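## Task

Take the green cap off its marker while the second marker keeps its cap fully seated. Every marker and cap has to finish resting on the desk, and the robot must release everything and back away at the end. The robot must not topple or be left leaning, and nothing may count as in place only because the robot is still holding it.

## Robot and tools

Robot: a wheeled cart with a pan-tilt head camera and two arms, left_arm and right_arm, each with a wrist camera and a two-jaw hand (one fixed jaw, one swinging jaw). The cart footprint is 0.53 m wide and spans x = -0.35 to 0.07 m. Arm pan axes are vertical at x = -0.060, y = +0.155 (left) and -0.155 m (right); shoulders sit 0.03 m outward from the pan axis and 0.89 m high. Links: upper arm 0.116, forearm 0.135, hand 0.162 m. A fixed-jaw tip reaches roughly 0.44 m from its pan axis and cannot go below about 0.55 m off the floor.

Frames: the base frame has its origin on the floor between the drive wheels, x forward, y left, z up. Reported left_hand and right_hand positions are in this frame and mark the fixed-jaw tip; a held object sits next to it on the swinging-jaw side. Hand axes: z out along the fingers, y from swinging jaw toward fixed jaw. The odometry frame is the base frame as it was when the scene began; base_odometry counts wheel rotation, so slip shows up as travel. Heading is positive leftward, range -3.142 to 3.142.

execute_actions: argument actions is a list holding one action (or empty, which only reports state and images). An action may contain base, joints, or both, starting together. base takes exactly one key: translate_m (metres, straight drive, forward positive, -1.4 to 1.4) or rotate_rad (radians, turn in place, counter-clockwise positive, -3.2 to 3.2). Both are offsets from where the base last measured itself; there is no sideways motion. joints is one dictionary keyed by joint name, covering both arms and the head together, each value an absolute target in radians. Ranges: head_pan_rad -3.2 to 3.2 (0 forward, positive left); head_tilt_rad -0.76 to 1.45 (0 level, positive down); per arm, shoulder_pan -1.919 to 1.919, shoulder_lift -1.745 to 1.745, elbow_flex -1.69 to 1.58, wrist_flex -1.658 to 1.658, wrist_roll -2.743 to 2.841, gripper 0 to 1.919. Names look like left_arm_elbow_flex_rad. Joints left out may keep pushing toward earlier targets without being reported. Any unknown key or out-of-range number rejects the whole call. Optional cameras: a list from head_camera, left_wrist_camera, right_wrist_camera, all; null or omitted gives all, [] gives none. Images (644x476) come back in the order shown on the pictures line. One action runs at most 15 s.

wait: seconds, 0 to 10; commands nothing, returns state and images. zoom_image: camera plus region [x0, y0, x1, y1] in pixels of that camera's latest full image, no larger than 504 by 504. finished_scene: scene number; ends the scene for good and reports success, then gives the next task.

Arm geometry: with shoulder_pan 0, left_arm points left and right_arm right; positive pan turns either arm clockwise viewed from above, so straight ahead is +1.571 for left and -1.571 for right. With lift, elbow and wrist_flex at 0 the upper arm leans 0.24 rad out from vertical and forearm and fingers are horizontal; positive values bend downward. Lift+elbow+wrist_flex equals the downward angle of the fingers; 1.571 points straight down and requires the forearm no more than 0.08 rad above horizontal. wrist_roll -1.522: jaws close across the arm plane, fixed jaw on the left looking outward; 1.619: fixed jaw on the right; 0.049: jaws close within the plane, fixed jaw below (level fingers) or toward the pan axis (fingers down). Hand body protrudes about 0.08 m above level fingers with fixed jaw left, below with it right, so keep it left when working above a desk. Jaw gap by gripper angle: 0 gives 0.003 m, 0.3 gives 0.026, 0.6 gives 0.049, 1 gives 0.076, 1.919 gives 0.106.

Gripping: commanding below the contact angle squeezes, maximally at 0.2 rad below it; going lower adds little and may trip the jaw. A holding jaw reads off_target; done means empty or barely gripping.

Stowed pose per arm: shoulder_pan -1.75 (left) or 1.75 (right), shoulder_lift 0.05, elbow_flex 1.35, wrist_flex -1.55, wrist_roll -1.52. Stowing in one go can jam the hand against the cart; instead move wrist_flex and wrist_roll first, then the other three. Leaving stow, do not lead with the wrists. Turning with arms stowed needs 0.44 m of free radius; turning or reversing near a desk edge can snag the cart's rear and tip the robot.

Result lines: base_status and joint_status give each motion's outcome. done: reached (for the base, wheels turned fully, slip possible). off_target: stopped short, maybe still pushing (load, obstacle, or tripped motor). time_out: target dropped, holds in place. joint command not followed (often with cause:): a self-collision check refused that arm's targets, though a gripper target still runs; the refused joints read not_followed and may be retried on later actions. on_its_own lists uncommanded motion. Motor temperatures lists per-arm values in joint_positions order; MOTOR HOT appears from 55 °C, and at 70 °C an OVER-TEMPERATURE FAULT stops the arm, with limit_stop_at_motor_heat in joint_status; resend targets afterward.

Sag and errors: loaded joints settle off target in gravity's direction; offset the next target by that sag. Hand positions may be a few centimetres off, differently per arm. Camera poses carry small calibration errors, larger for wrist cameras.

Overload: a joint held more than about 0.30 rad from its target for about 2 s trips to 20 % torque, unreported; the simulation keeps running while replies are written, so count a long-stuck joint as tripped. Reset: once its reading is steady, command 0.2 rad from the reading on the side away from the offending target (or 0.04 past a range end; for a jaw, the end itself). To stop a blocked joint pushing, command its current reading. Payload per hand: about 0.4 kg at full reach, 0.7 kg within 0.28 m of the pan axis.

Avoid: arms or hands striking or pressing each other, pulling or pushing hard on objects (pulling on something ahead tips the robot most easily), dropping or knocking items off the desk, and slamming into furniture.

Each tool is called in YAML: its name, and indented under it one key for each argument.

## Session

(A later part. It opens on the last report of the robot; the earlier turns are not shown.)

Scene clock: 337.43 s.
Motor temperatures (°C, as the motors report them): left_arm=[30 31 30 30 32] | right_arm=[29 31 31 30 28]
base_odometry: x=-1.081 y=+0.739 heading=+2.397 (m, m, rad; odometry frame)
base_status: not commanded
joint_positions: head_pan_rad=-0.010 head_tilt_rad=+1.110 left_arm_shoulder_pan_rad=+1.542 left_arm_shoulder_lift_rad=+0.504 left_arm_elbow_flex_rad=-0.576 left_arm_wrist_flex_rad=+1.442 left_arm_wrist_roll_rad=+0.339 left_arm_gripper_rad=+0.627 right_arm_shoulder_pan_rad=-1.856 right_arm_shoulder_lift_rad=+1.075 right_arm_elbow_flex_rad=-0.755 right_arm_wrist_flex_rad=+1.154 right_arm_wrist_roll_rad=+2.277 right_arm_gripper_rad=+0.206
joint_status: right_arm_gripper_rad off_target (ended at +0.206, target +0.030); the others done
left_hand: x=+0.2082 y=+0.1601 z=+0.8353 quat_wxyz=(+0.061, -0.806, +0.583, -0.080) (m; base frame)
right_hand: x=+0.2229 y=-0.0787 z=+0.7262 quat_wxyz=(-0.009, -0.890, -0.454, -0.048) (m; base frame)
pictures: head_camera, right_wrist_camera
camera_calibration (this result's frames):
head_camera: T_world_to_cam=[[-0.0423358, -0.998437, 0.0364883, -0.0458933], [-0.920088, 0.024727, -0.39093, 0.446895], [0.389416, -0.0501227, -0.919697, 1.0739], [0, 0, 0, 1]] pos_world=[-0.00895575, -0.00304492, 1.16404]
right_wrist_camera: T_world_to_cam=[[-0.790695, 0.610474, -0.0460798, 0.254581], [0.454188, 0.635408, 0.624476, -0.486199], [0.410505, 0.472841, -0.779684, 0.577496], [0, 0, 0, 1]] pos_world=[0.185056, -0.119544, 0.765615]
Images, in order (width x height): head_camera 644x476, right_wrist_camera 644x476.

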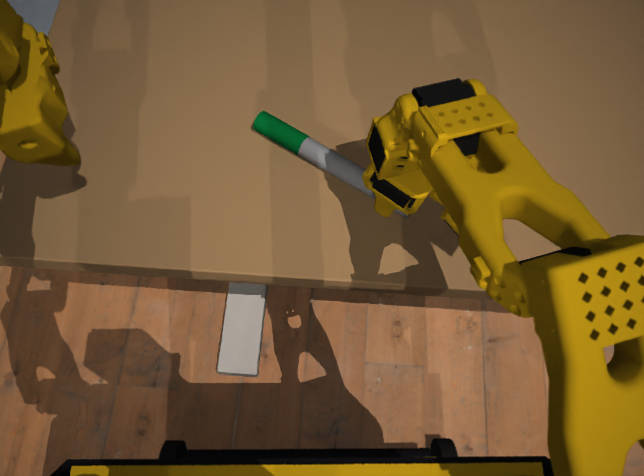

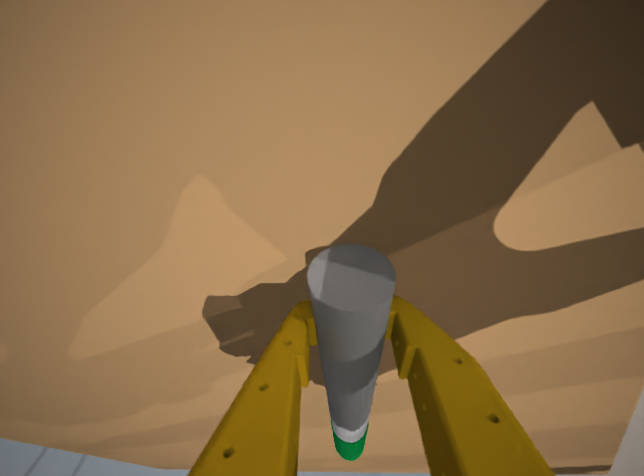

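execute_actions:
  actions:
    - {"joints": {"right_arm_wrist_roll_rad": 2.84, "right_arm_shoulder_pan_rad": -1.917, "left_arm_shoulder_pan_rad": 1.917, "left_arm_shoulder_lift_rad": 0.75, "left_arm_wrist_flex_rad": 1.196}}

Scene clock: 372.57 s.
Motor temperatures (°C, as the motors report them): left_arm=[30 31 31 30 32] | right_arm=[29 31 31 30 28]
base_odometry: x=-1.081 y=+0.739 heading=+2.397 (m, m, rad; odometry frame)
base_status: not commanded
joint_positions: head_pan_rad=-0.010 head_tilt_rad=+1.110 left_arm_shoulder_pan_rad=+1.909 left_arm_shoulder_lift_rad=+0.774 left_arm_elbow_flex_rad=-0.578 left_arm_wrist_flex_rad=+1.207 left_arm_wrist_roll_rad=+0.339 left_arm_gripper_rad=+0.627 right_arm_shoulder_pan_rad=-1.911 right_arm_shoulder_lift_rad=+1.075 right_arm_elbow_flex_rad=-0.755 right_arm_wrist_flex_rad=+1.151 right_arm_wrist_roll_rad=+2.824 right_arm_gripper_rad=+0.206
joint_status: all done
joint sent to its limit — the command would take right_arm_wrist_roll_rad past its upper limit, so that joint was sent only as far as its limit.
left_hand: x=+0.2050 y=+0.0591 z=+0.7743 quat_wxyz=(+0.038, -0.688, +0.721, -0.075) (m; base frame)
right_hand: x=+0.2198 y=-0.0590 z=+0.7265 quat_wxyz=(-0.021, -0.716, -0.697, -0.045) (m; base frame)
pictures: head_camera, left_wrist_camera, right_wrist_camera
camera_calibration (this result's frames):
head_camera: T_world_to_cam=[[-0.0423358, -0.998437, 0.0364883, -0.0458933], [-0.920088, 0.024727, -0.390929, 0.446895], [0.389416, -0.0501228, -0.919697, 1.0739], [0, 0, 0, 1]] pos_world=[-0.00895575, -0.00304492, 1.16404]
left_wrist_camera: T_world_to_cam=[[0.985427, -0.00246596, 0.170081, -0.333223], [-0.101373, -0.811441, 0.575576, -0.355234], [0.136592, -0.58443, -0.799865, 0.696409], [0, 0, 0, 1]] pos_world=[0.197232, 0.117929, 0.818173]
right_wrist_camera: T_world_to_cam=[[-0.995131, 0.0559195, -0.0811641, 0.277854], [-0.00295544, 0.806177, 0.591667, -0.363161], [0.0985184, 0.589026, -0.802086, 0.661356], [0, 0, 0, 1]] pos_world=[0.210272, -0.112322, 0.767886]
Images, in order (width x height): head_camera 644x476, left_wrist_camera 644x476, right_wrist_camera 644x476.

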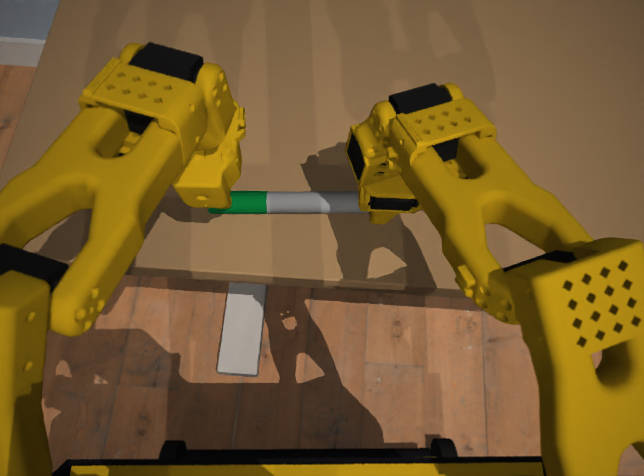

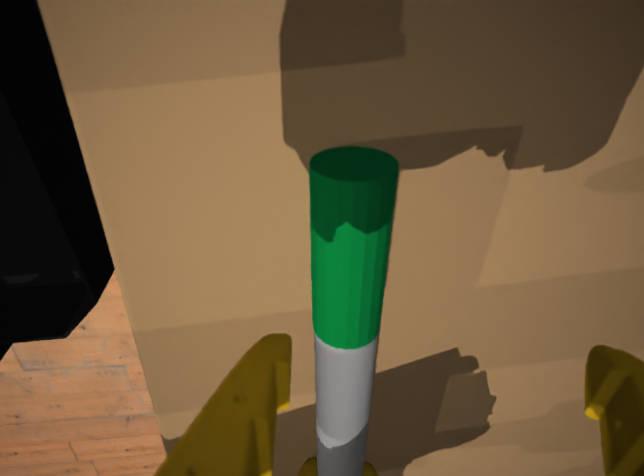

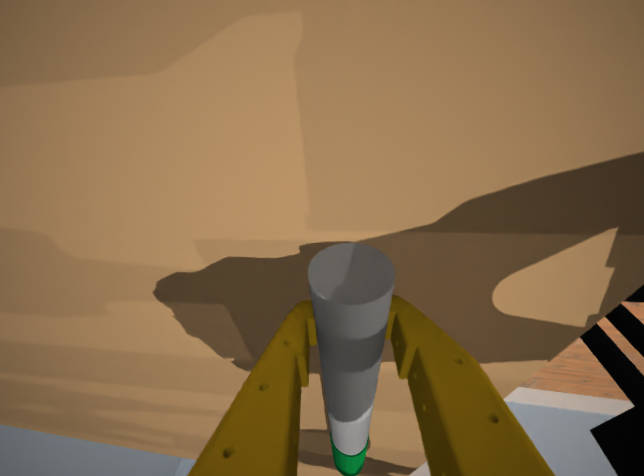

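zoom_image:
  camera: "left_wrist_camera"
  region: [240, 130, 480, 400]

Region (240, 130, 480, 400) of left_wrist_camera's 644x476 image, scaled by 1.867.

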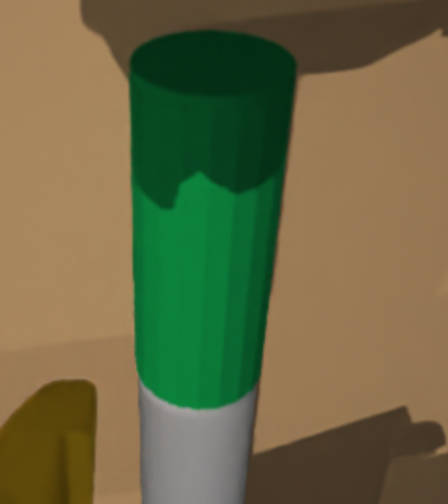

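execute_actions:
  actions:
    - {"joints": {"left_arm_shoulder_lift_rad": 0.86, "left_arm_wrist_flex_rad": 1.095}}
  cameras: ["head_camera", "left_wrist_camera"]

Scene clock: 400.17 s.
Motor temperatures (°C, as the motors report them): left_arm=[30 31 31 30 32] | right_arm=[29 31 31 30 28]
base_odometry: x=-1.081 y=+0.739 heading=+2.397 (m, m, rad; odometry frame)
base_status: not commanded
joint_positions: head_pan_rad=-0.010 head_tilt_rad=+1.110 left_arm_shoulder_pan_rad=+1.909 left_arm_shoulder_lift_rad=+0.884 left_arm_elbow_flex_rad=-0.578 left_arm_wrist_flex_rad=+1.106 left_arm_wrist_roll_rad=+0.339 left_arm_gripper_rad=+0.627 right_arm_shoulder_pan_rad=-1.911 right_arm_shoulder_lift_rad=+1.075 right_arm_elbow_flex_rad=-0.755 right_arm_wrist_flex_rad=+1.151 right_arm_wrist_roll_rad=+2.824 right_arm_gripper_rad=+0.206
joint_status: all done
left_hand: x=+0.2064 y=+0.0586 z=+0.7483 quat_wxyz=(+0.036, -0.688, +0.721, -0.071) (m; base frame)
right_hand: x=+0.2198 y=-0.0590 z=+0.7265 quat_wxyz=(-0.021, -0.716, -0.697, -0.045) (m; base frame)
pictures: head_camera, left_wrist_camera
camera_calibration (this result's frames):
head_camera: T_world_to_cam=[[-0.042336, -0.998437, 0.0364883, -0.0458933], [-0.920088, 0.0247271, -0.39093, 0.446895], [0.389416, -0.0501228, -0.919697, 1.0739], [0, 0, 0, 1]] pos_world=[-0.00895575, -0.00304492, 1.16404]
left_wrist_camera: T_world_to_cam=[[0.986867, -0.00297166, 0.16151, -0.324057], [-0.0963819, -0.813194, 0.573957, -0.340253], [0.129633, -0.581986, -0.8028, 0.678627], [0, 0, 0, 1]] pos_world=[0.199034, 0.117296, 0.792431]
Images, in order (width x height): head_camera 644x476, left_wrist_camera 644x476.

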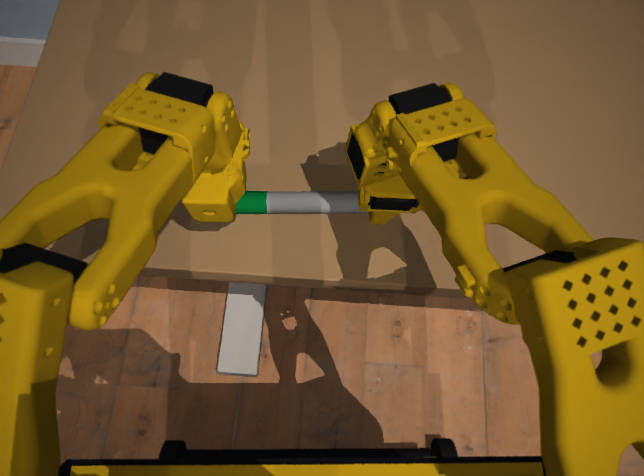

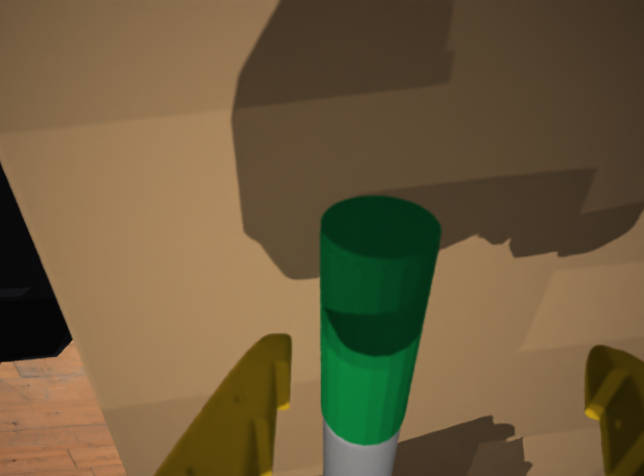

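zoom_image:
  camera: "left_wrist_camera"
  region: [230, 170, 500, 476]

Region (230, 170, 500, 476) of left_wrist_camera's 644x476 image, scaled by 1.647; it fills the left 445 columns of this view, and the rest is white.

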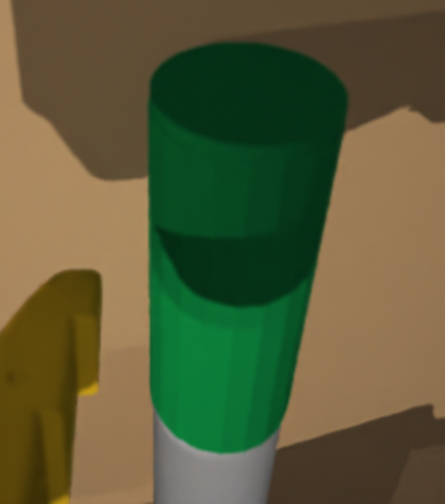

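execute_actions:
  actions:
    - {"joints": {"left_arm_shoulder_lift_rad": 0.907, "left_arm_wrist_flex_rad": 1.036, "left_arm_gripper_rad": 0.03}}
  cameras: ["head_camera", "left_wrist_camera"]

Scene clock: 433.77 s.
Motor temperatures (°C, as the motors report them): left_arm=[30 31 31 30 32] | right_arm=[29 31 31 30 28]
base_odometry: x=-1.081 y=+0.739 heading=+2.397 (m, m, rad; odometry frame)
base_status: not commanded
joint_positions: head_pan_rad=-0.010 head_tilt_rad=+1.110 left_arm_shoulder_pan_rad=+1.909 left_arm_shoulder_lift_rad=+0.932 left_arm_elbow_flex_rad=-0.582 left_arm_wrist_flex_rad=+1.043 left_arm_wrist_roll_rad=+0.341 left_arm_gripper_rad=+0.216 right_arm_shoulder_pan_rad=-1.912 right_arm_shoulder_lift_rad=+1.075 right_arm_elbow_flex_rad=-0.755 right_arm_wrist_flex_rad=+1.151 right_arm_wrist_roll_rad=+2.830 right_arm_gripper_rad=+0.206
joint_status: left_arm_gripper_rad off_target (ended at +0.216, target +0.030); the others done
left_hand: x=+0.2100 y=+0.0573 z=+0.7381 quat_wxyz=(+0.040, -0.688, +0.720, -0.079) (m; base frame)
right_hand: x=+0.2197 y=-0.0585 z=+0.7265 quat_wxyz=(-0.021, -0.713, -0.699, -0.045) (m; base frame)
pictures: head_camera, left_wrist_camera
camera_calibration (this result's frames):
head_camera: T_world_to_cam=[[-0.042336, -0.998437, 0.0364883, -0.0458933], [-0.920088, 0.0247272, -0.390929, 0.446895], [0.389416, -0.0501228, -0.919697, 1.0739], [0, 0, 0, 1]] pos_world=[-0.00895575, -0.00304492, 1.16404]
left_wrist_camera: T_world_to_cam=[[0.983671, -0.00031176, 0.179975, -0.339035], [-0.10594, -0.809402, 0.577621, -0.335994], [0.145492, -0.587255, -0.796218, 0.661352], [0, 0, 0, 1]] pos_world=[0.201682, 0.116323, 0.781675]
Images, in order (width x height): head_camera 644x476, left_wrist_camera 644x476.

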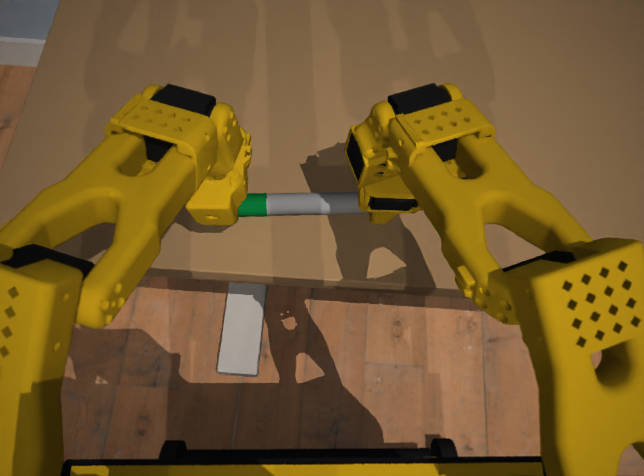

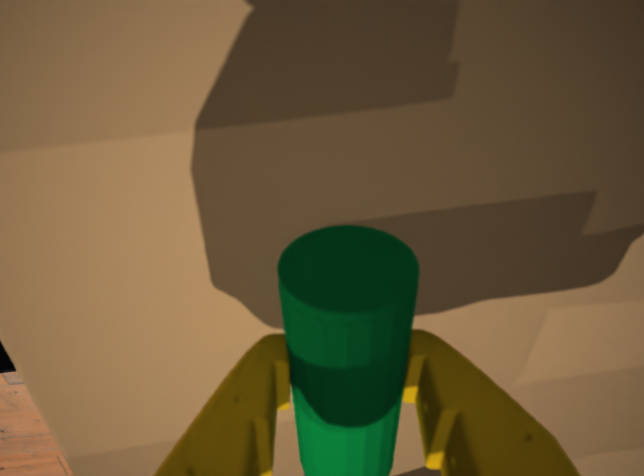

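zoom_image:
  camera: "left_wrist_camera"
  region: [220, 200, 480, 476]

Region (220, 200, 480, 476) of left_wrist_camera's 644x476 image, scaled by 1.826; it fills the left 475 columns of this view, and the rest is white.

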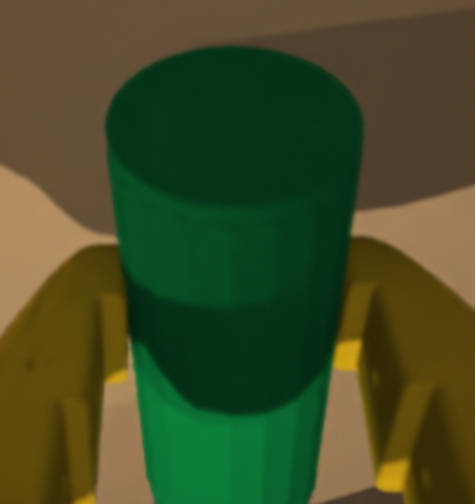

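execute_actions:
  actions:
    - {"joints": {"left_arm_gripper_rad": 0.016, "right_arm_gripper_rad": 0.008, "left_arm_shoulder_pan_rad": 1.73, "right_arm_shoulder_pan_rad": -1.81}}

Scene clock: 455.60 s.
Motor temperatures (°C, as the motors report them): left_arm=[30 31 31 30 32] | right_arm=[29 31 31 30 28]
base_odometry: x=-1.081 y=+0.739 heading=+2.397 (m, m, rad; odometry frame)
base_status: not commanded
joint_positions: head_pan_rad=-0.010 head_tilt_rad=+1.110 left_arm_shoulder_pan_rad=+1.738 left_arm_shoulder_lift_rad=+0.932 left_arm_elbow_flex_rad=-0.585 left_arm_wrist_flex_rad=+1.040 left_arm_wrist_roll_rad=+0.341 left_arm_gripper_rad=+0.215 right_arm_shoulder_pan_rad=-1.822 right_arm_shoulder_lift_rad=+1.075 right_arm_elbow_flex_rad=-0.755 right_arm_wrist_flex_rad=+1.148 right_arm_wrist_roll_rad=+2.830 right_arm_gripper_rad=+0.206
joint_status: left_arm_gripper_rad off_target (ended at +0.215, target +0.016); right_arm_gripper_rad off_target (ended at +0.206, target +0.008); the others done
left_hand: x=+0.2237 y=+0.1043 z=+0.7386 quat_wxyz=(+0.049, -0.747, +0.659, -0.078) (m; base frame)
right_hand: x=+0.2277 y=-0.0840 z=+0.7266 quat_wxyz=(-0.024, -0.744, -0.666, -0.046) (m; base frame)
pictures: head_camera, left_wrist_camera, right_wrist_camera
camera_calibration (this result's frames):
head_camera: T_world_to_cam=[[-0.042336, -0.998437, 0.0364883, -0.0458933], [-0.920088, 0.0247271, -0.390929, 0.446895], [0.389416, -0.0501228, -0.919697, 1.0739], [0, 0, 0, 1]] pos_world=[-0.00895575, -0.00304492, 1.16404]
left_wrist_camera: T_world_to_cam=[[0.968393, 0.166563, 0.185667, -0.370817], [0.0292481, -0.815057, 0.578642, -0.327229], [0.24771, -0.554923, -0.794167, 0.659605], [0, 0, 0, 1]] pos_world=[0.205276, 0.161085, 0.782033]
right_wrist_camera: T_world_to_cam=[[-0.986829, 0.13811, -0.0842252, 0.294367], [0.0619335, 0.803554, 0.592, -0.358207], [0.149441, 0.578987, -0.801525, 0.662558], [0, 0, 0, 1]] pos_world=[0.213662, -0.136429, 0.767908]
Images, in order (width x height): head_camera 644x476, left_wrist_camera 644x476, right_wrist_camera 644x476.

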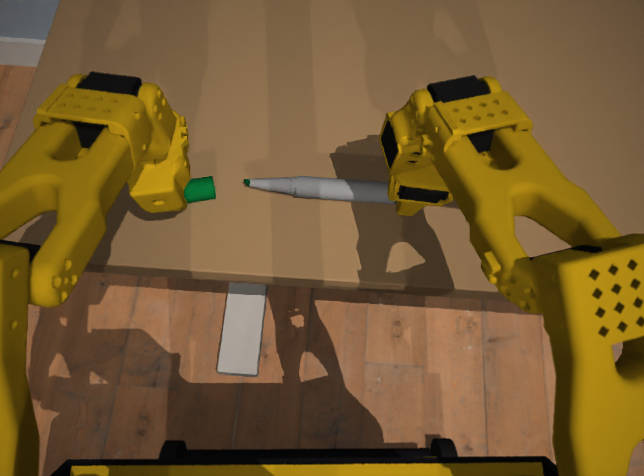

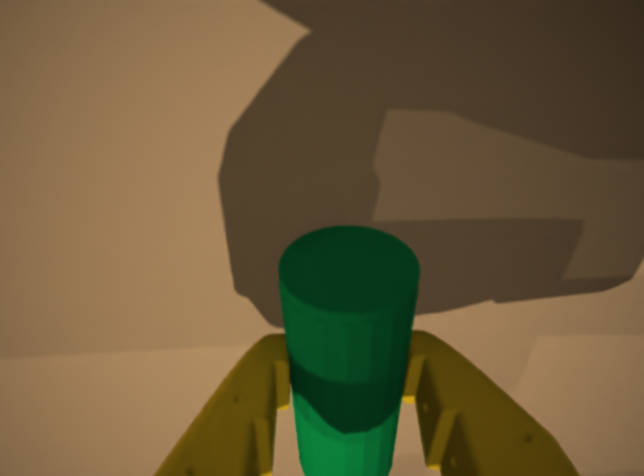

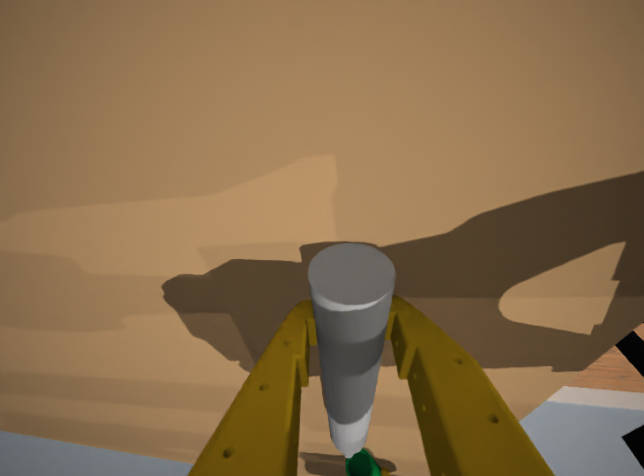

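execute_actions:
  actions:
    - {"joints": {"left_arm_shoulder_pan_rad": 1.62, "right_arm_shoulder_pan_rad": -1.74}}
  cameras: ["head_camera"]

Scene clock: 464.30 s.
Motor temperatures (°C, as the motors report them): left_arm=[30 31 31 30 32] | right_arm=[29 31 31 30 28]
base_odometry: x=-1.081 y=+0.739 heading=+2.397 (m, m, rad; odometry frame)
base_status: not commanded
joint_positions: head_pan_rad=-0.010 head_tilt_rad=+1.110 left_arm_shoulder_pan_rad=+1.628 left_arm_shoulder_lift_rad=+0.932 left_arm_elbow_flex_rad=-0.585 left_arm_wrist_flex_rad=+1.040 left_arm_wrist_roll_rad=+0.341 left_arm_gripper_rad=+0.215 right_arm_shoulder_pan_rad=-1.751 right_arm_shoulder_lift_rad=+1.075 right_arm_elbow_flex_rad=-0.755 right_arm_wrist_flex_rad=+1.148 right_arm_wrist_roll_rad=+2.830 right_arm_gripper_rad=+0.206
joint_status: all done
left_hand: x=+0.2276 y=+0.1359 z=+0.7386 quat_wxyz=(+0.053, -0.782, +0.617, -0.075) (m; base frame)
right_hand: x=+0.2320 y=-0.1045 z=+0.7266 quat_wxyz=(-0.025, -0.767, -0.640, -0.045) (m; base frame)
pictures: head_camera
camera_calibration (this result's frames):
head_camera: T_world_to_cam=[[-0.0423359, -0.998437, 0.0364883, -0.0458933], [-0.920088, 0.0247271, -0.390929, 0.446894], [0.389416, -0.0501228, -0.919697, 1.0739], [0, 0, 0, 1]] pos_world=[-0.00895575, -0.00304492, 1.16404]
Images, in order (width x height): head_camera 644x476.

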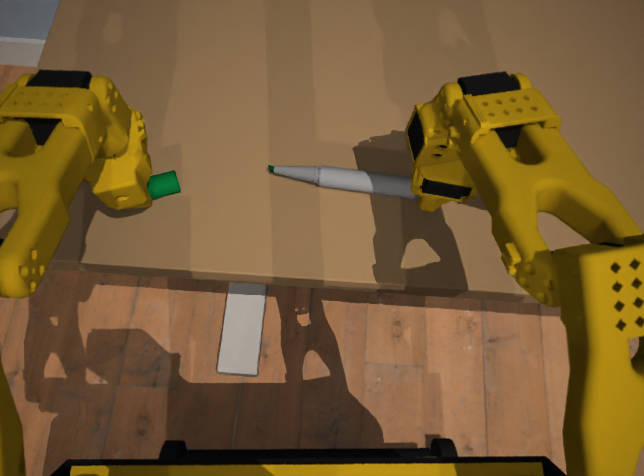

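execute_actions:
  actions:
    - {"joints": {"left_arm_gripper_rad": 0.6, "right_arm_gripper_rad": 0.6}}

Scene clock: 466.83 s.
Motor temperatures (°C, as the motors report them): left_arm=[30 31 31 30 32] | right_arm=[29 31 31 30 28]
base_odometry: x=-1.081 y=+0.739 heading=+2.397 (m, m, rad; odometry frame)
base_status: not commanded
joint_positions: head_pan_rad=-0.010 head_tilt_rad=+1.110 left_arm_shoulder_pan_rad=+1.628 left_arm_shoulder_lift_rad=+0.932 left_arm_elbow_flex_rad=-0.585 left_arm_wrist_flex_rad=+1.040 left_arm_wrist_roll_rad=+0.341 left_arm_gripper_rad=+0.591 right_arm_shoulder_pan_rad=-1.744 right_arm_shoulder_lift_rad=+1.070 right_arm_elbow_flex_rad=-0.757 right_arm_wrist_flex_rad=+1.148 right_arm_wrist_roll_rad=+2.830 right_arm_gripper_rad=+0.591
joint_status: all done
left_hand: x=+0.2276 y=+0.1359 z=+0.7386 quat_wxyz=(+0.053, -0.782, +0.617, -0.075) (m; base frame)
right_hand: x=+0.2335 y=-0.1066 z=+0.7280 quat_wxyz=(-0.027, -0.769, -0.637, -0.047) (m; base frame)
pictures: head_camera, left_wrist_camera, right_wrist_camera
camera_calibration (this result's frames):
head_camera: T_world_to_cam=[[-0.0423359, -0.998437, 0.0364883, -0.0458933], [-0.920088, 0.0247271, -0.390929, 0.446895], [0.389416, -0.0501228, -0.919697, 1.0739], [0, 0, 0, 1]] pos_world=[-0.00895575, -0.00304492, 1.16404]
left_wrist_camera: T_world_to_cam=[[0.944133, 0.272287, 0.185667, -0.388659], [0.118907, -0.806867, 0.578642, -0.323118], [0.307365, -0.524238, -0.794167, 0.658429], [0, 0, 0, 1]] pos_world=[0.202989, 0.190287, 0.782033]
right_wrist_camera: T_world_to_cam=[[-0.972491, 0.214904, -0.0898783, 0.312194], [0.120961, 0.795631, 0.593583, -0.357107], [0.199073, 0.566382, -0.799739, 0.661685], [0, 0, 0, 1]] pos_world=[0.215079, -0.157733, 0.769207]
Images, in order (width x height): head_camera 644x476, left_wrist_camera 644x476, right_wrist_camera 644x476.

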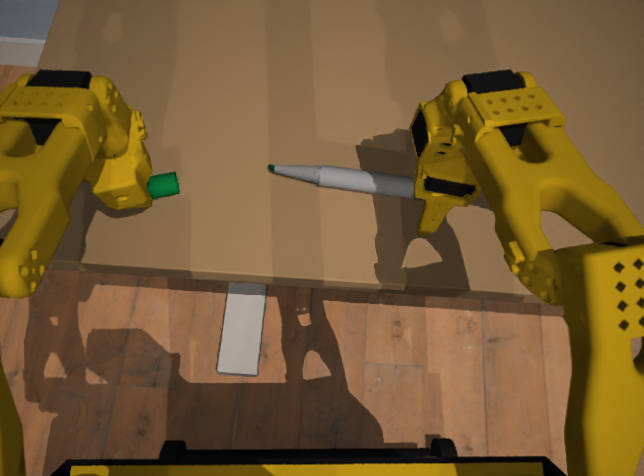

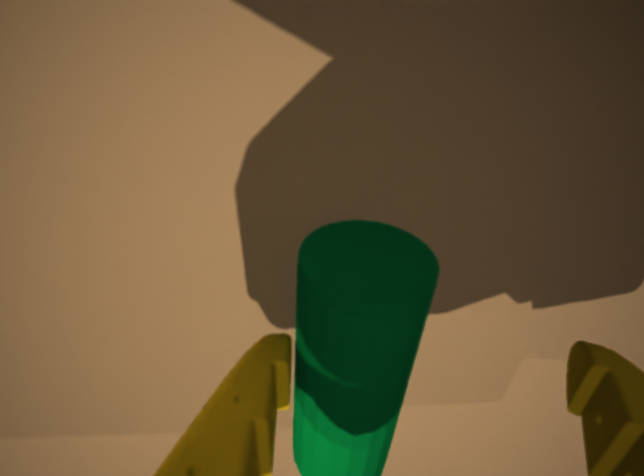

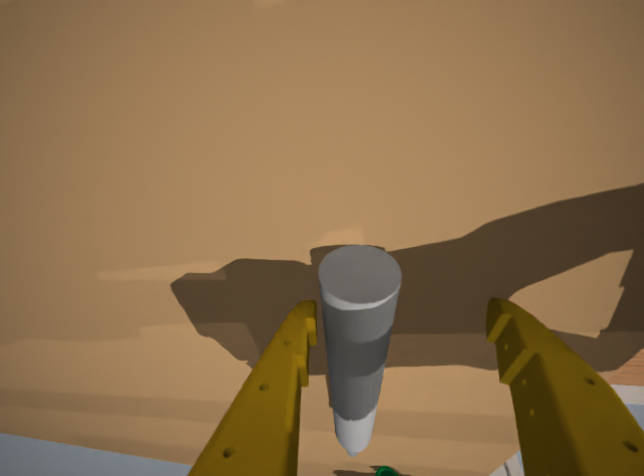

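execute_actions:
  actions:
    - {"joints": {"left_arm_shoulder_lift_rad": 0.62, "left_arm_wrist_flex_rad": 1.38, "right_arm_shoulder_lift_rad": 0.76}}

Scene clock: 484.63 s.
Motor temperatures (°C, as the motors report them): left_arm=[30 31 31 30 32] | right_arm=[29 31 31 30 28]
base_odometry: x=-1.081 y=+0.739 heading=+2.397 (m, m, rad; odometry frame)
base_status: not commanded
joint_positions: head_pan_rad=-0.010 head_tilt_rad=+1.110 left_arm_shoulder_pan_rad=+1.628 left_arm_shoulder_lift_rad=+0.680 left_arm_elbow_flex_rad=-0.585 left_arm_wrist_flex_rad=+1.370 left_arm_wrist_roll_rad=+0.341 left_arm_gripper_rad=+0.592 right_arm_shoulder_pan_rad=-1.744 right_arm_shoulder_lift_rad=+0.825 right_arm_elbow_flex_rad=-0.757 right_arm_wrist_flex_rad=+1.148 right_arm_wrist_roll_rad=+2.830 right_arm_gripper_rad=+0.593
joint_status: all done
left_hand: x=+0.2067 y=+0.1371 z=+0.7959 quat_wxyz=(+0.030, -0.784, +0.618, -0.044) (m; base frame)
right_hand: x=+0.2653 y=-0.1010 z=+0.7979 quat_wxyz=(-0.087, -0.758, -0.628, -0.153) (m; base frame)
pictures: head_camera, left_wrist_camera, right_wrist_camera
camera_calibration (this result's frames):
head_camera: T_world_to_cam=[[-0.0423359, -0.998437, 0.0364883, -0.0458933], [-0.920088, 0.0247271, -0.390929, 0.446894], [0.389416, -0.0501228, -0.919697, 1.0739], [0, 0, 0, 1]] pos_world=[-0.00895575, -0.00304492, 1.16404]
left_wrist_camera: T_world_to_cam=[[0.955789, 0.271621, 0.112646, -0.32415], [0.163553, -0.809417, 0.563998, -0.35007], [0.244371, -0.52064, -0.818057, 0.74252], [0, 0, 0, 1]] pos_world=[0.185624, 0.191279, 0.841377]
right_wrist_camera: T_world_to_cam=[[-0.923787, 0.223408, -0.310977, 0.512594], [-0.0286758, 0.769503, 0.637999, -0.405225], [0.381832, 0.598293, -0.70445, 0.586769], [0, 0, 0, 1]] pos_world=[0.237861, -0.153755, 0.831288]
Images, in order (width x height): head_camera 644x476, left_wrist_camera 644x476, right_wrist_camera 644x476.

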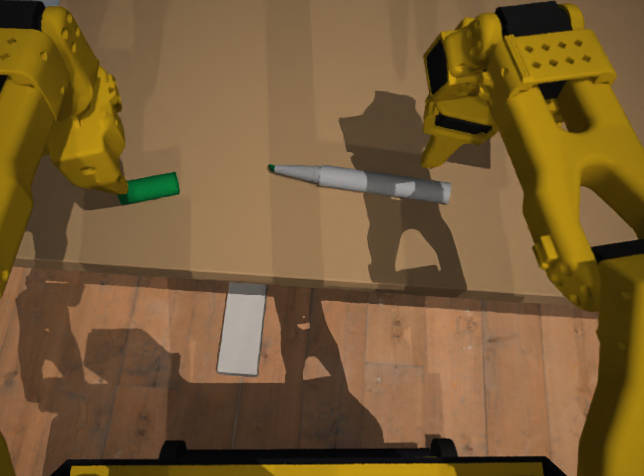

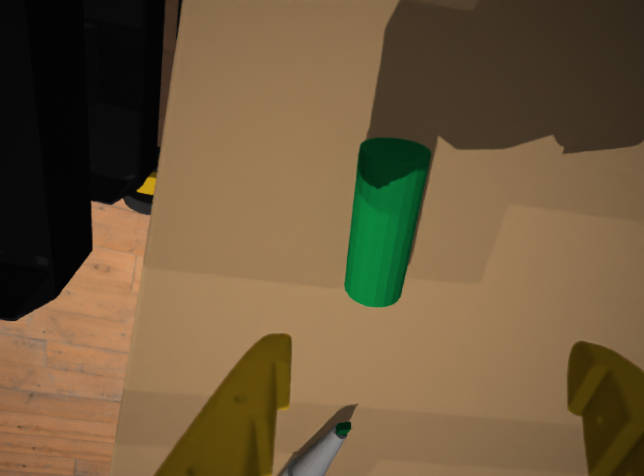

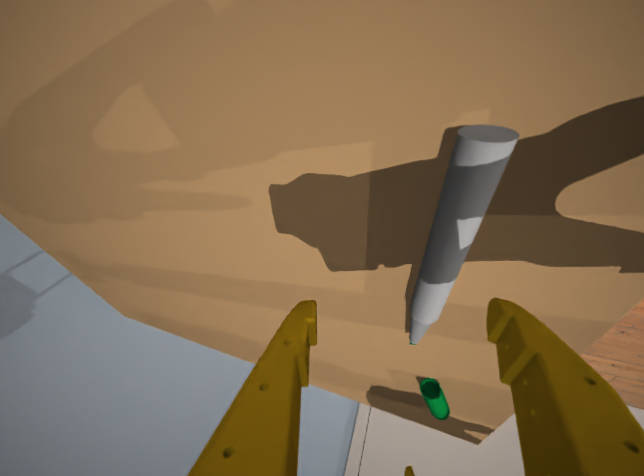

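execute_actions:
  actions:
    - {"base": {"translate_m": -0.45}, "joints": {"head_tilt_rad": 0.62, "left_arm_shoulder_lift_rad": 0.4, "right_arm_shoulder_lift_rad": 0.5}}

Scene clock: 490.67 s.
Motor temperatures (°C, as the motors report them): left_arm=[30 31 31 30 32] | right_arm=[29 31 31 30 28]
base_odometry: x=-0.750 y=+0.435 heading=+2.398 (m, m, rad; odometry frame)
base_status: done
joint_positions: head_pan_rad=-0.010 head_tilt_rad=+0.634 left_arm_shoulder_pan_rad=+1.628 left_arm_shoulder_lift_rad=+0.456 left_arm_elbow_flex_rad=-0.585 left_arm_wrist_flex_rad=+1.371 left_arm_wrist_roll_rad=+0.341 left_arm_gripper_rad=+0.592 right_arm_shoulder_pan_rad=-1.744 right_arm_shoulder_lift_rad=+0.563 right_arm_elbow_flex_rad=-0.757 right_arm_wrist_flex_rad=+1.148 right_arm_wrist_roll_rad=+2.830 right_arm_gripper_rad=+0.593
joint_status: all done
left_hand: x=+0.2223 y=+0.1362 z=+0.8509 quat_wxyz=(+0.094, -0.775, +0.611, -0.134) (m; base frame)
right_hand: x=+0.2798 y=-0.0985 z=+0.8788 quat_wxyz=(-0.150, -0.734, -0.608, -0.264) (m; base frame)
pictures: head_camera, left_wrist_camera, right_wrist_camera
camera_calibration (this result's frames):
head_camera: T_world_to_cam=[[-0.0554536, -0.998307, 0.0175526, -0.0247149], [-0.638448, 0.0219373, -0.769353, 0.895697], [0.767665, -0.0538698, -0.638583, 0.768119], [0, 0, 0, 1]] pos_world=[-0.0191732, -0.00294371, 1.18005]
left_wrist_camera: T_world_to_cam=[[0.907892, 0.274357, 0.316955, -0.508592], [0.0341877, -0.802027, 0.596308, -0.3841], [0.417808, -0.530548, -0.737534, 0.677505], [0, 0, 0, 1]] pos_world=[0.191811, 0.190925, 0.889925]
right_wrist_camera: T_world_to_cam=[[-0.814978, 0.242406, -0.526355, 0.711258], [-0.19516, 0.740434, 0.643172, -0.419207], [0.54564, 0.626895, -0.556129, 0.463377], [0, 0, 0, 1]] pos_world=[0.24501, -0.152507, 0.901694]
Images, in order (width x height): head_camera 644x476, left_wrist_camera 644x476, right_wrist_camera 644x476.

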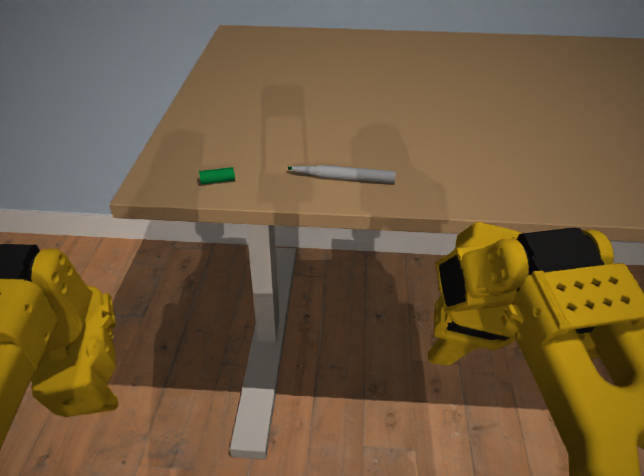

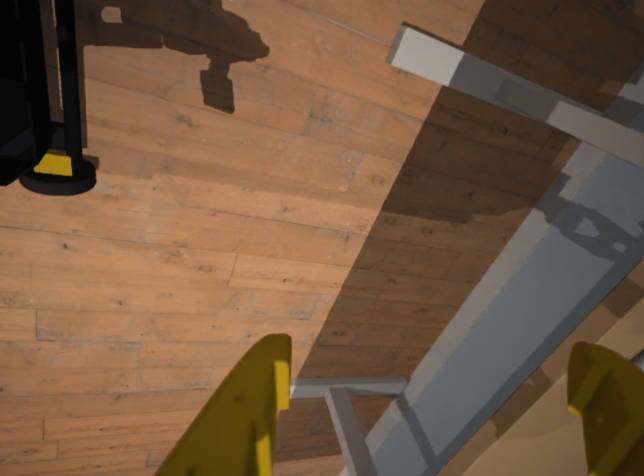

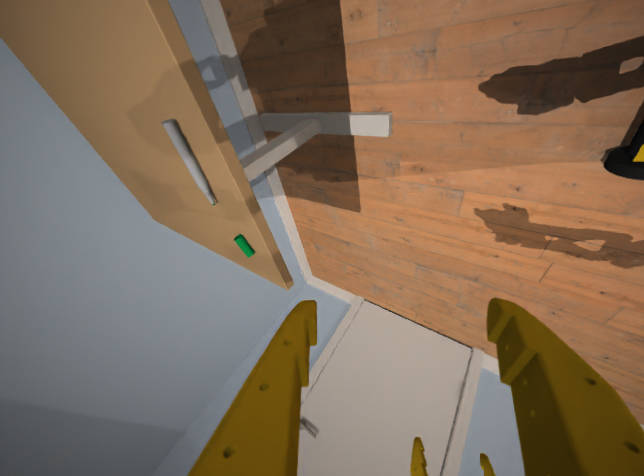

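execute_actions:
  actions: []
  cameras: ["head_camera"]

Scene clock: 492.33 s.
Motor temperatures (°C, as the motors report them): left_arm=[30 31 31 30 32] | right_arm=[29 31 31 30 28]
base_odometry: x=-0.750 y=+0.435 heading=+2.398 (m, m, rad; odometry frame)
base_status: done
joint_positions: head_pan_rad=-0.010 head_tilt_rad=+0.634 left_arm_shoulder_pan_rad=+1.628 left_arm_shoulder_lift_rad=+0.456 left_arm_elbow_flex_rad=-0.585 left_arm_wrist_flex_rad=+1.371 left_arm_wrist_roll_rad=+0.341 left_arm_gripper_rad=+0.592 right_arm_shoulder_pan_rad=-1.744 right_arm_shoulder_lift_rad=+0.563 right_arm_elbow_flex_rad=-0.757 right_arm_wrist_flex_rad=+1.148 right_arm_wrist_roll_rad=+2.830 right_arm_gripper_rad=+0.593
joint_status: all done
left_hand: x=+0.2223 y=+0.1362 z=+0.8509 quat_wxyz=(+0.094, -0.775, +0.611, -0.134) (m; base frame)
right_hand: x=+0.2798 y=-0.0985 z=+0.8788 quat_wxyz=(-0.150, -0.734, -0.608, -0.264) (m; base frame)
pictures: head_camera
camera_calibration (this result's frames):
head_camera: T_world_to_cam=[[-0.0554536, -0.998307, 0.0175526, -0.0247148], [-0.638448, 0.0219372, -0.769353, 0.895697], [0.767665, -0.0538697, -0.638583, 0.768119], [0, 0, 0, 1]] pos_world=[-0.0191732, -0.00294371, 1.18005]
Images, in order (width x height): head_camera 644x476.

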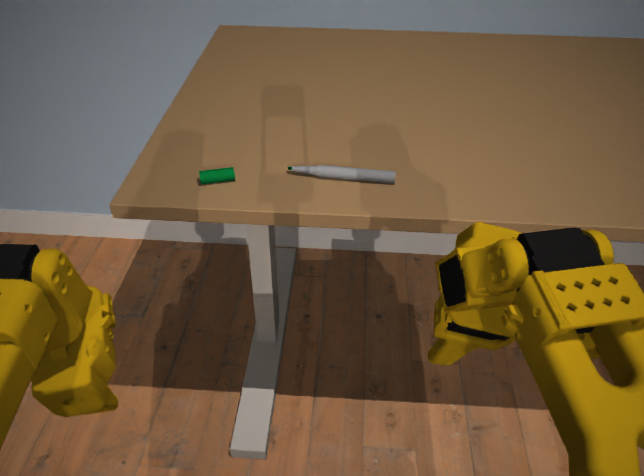

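The green cap is off, and both the cap and the marker are lying still on the desk. The grippers are open and the robot has backed away, so I'm ending scene 2.

finished_scene:
  scene: 2

The scene is finished: the task was done.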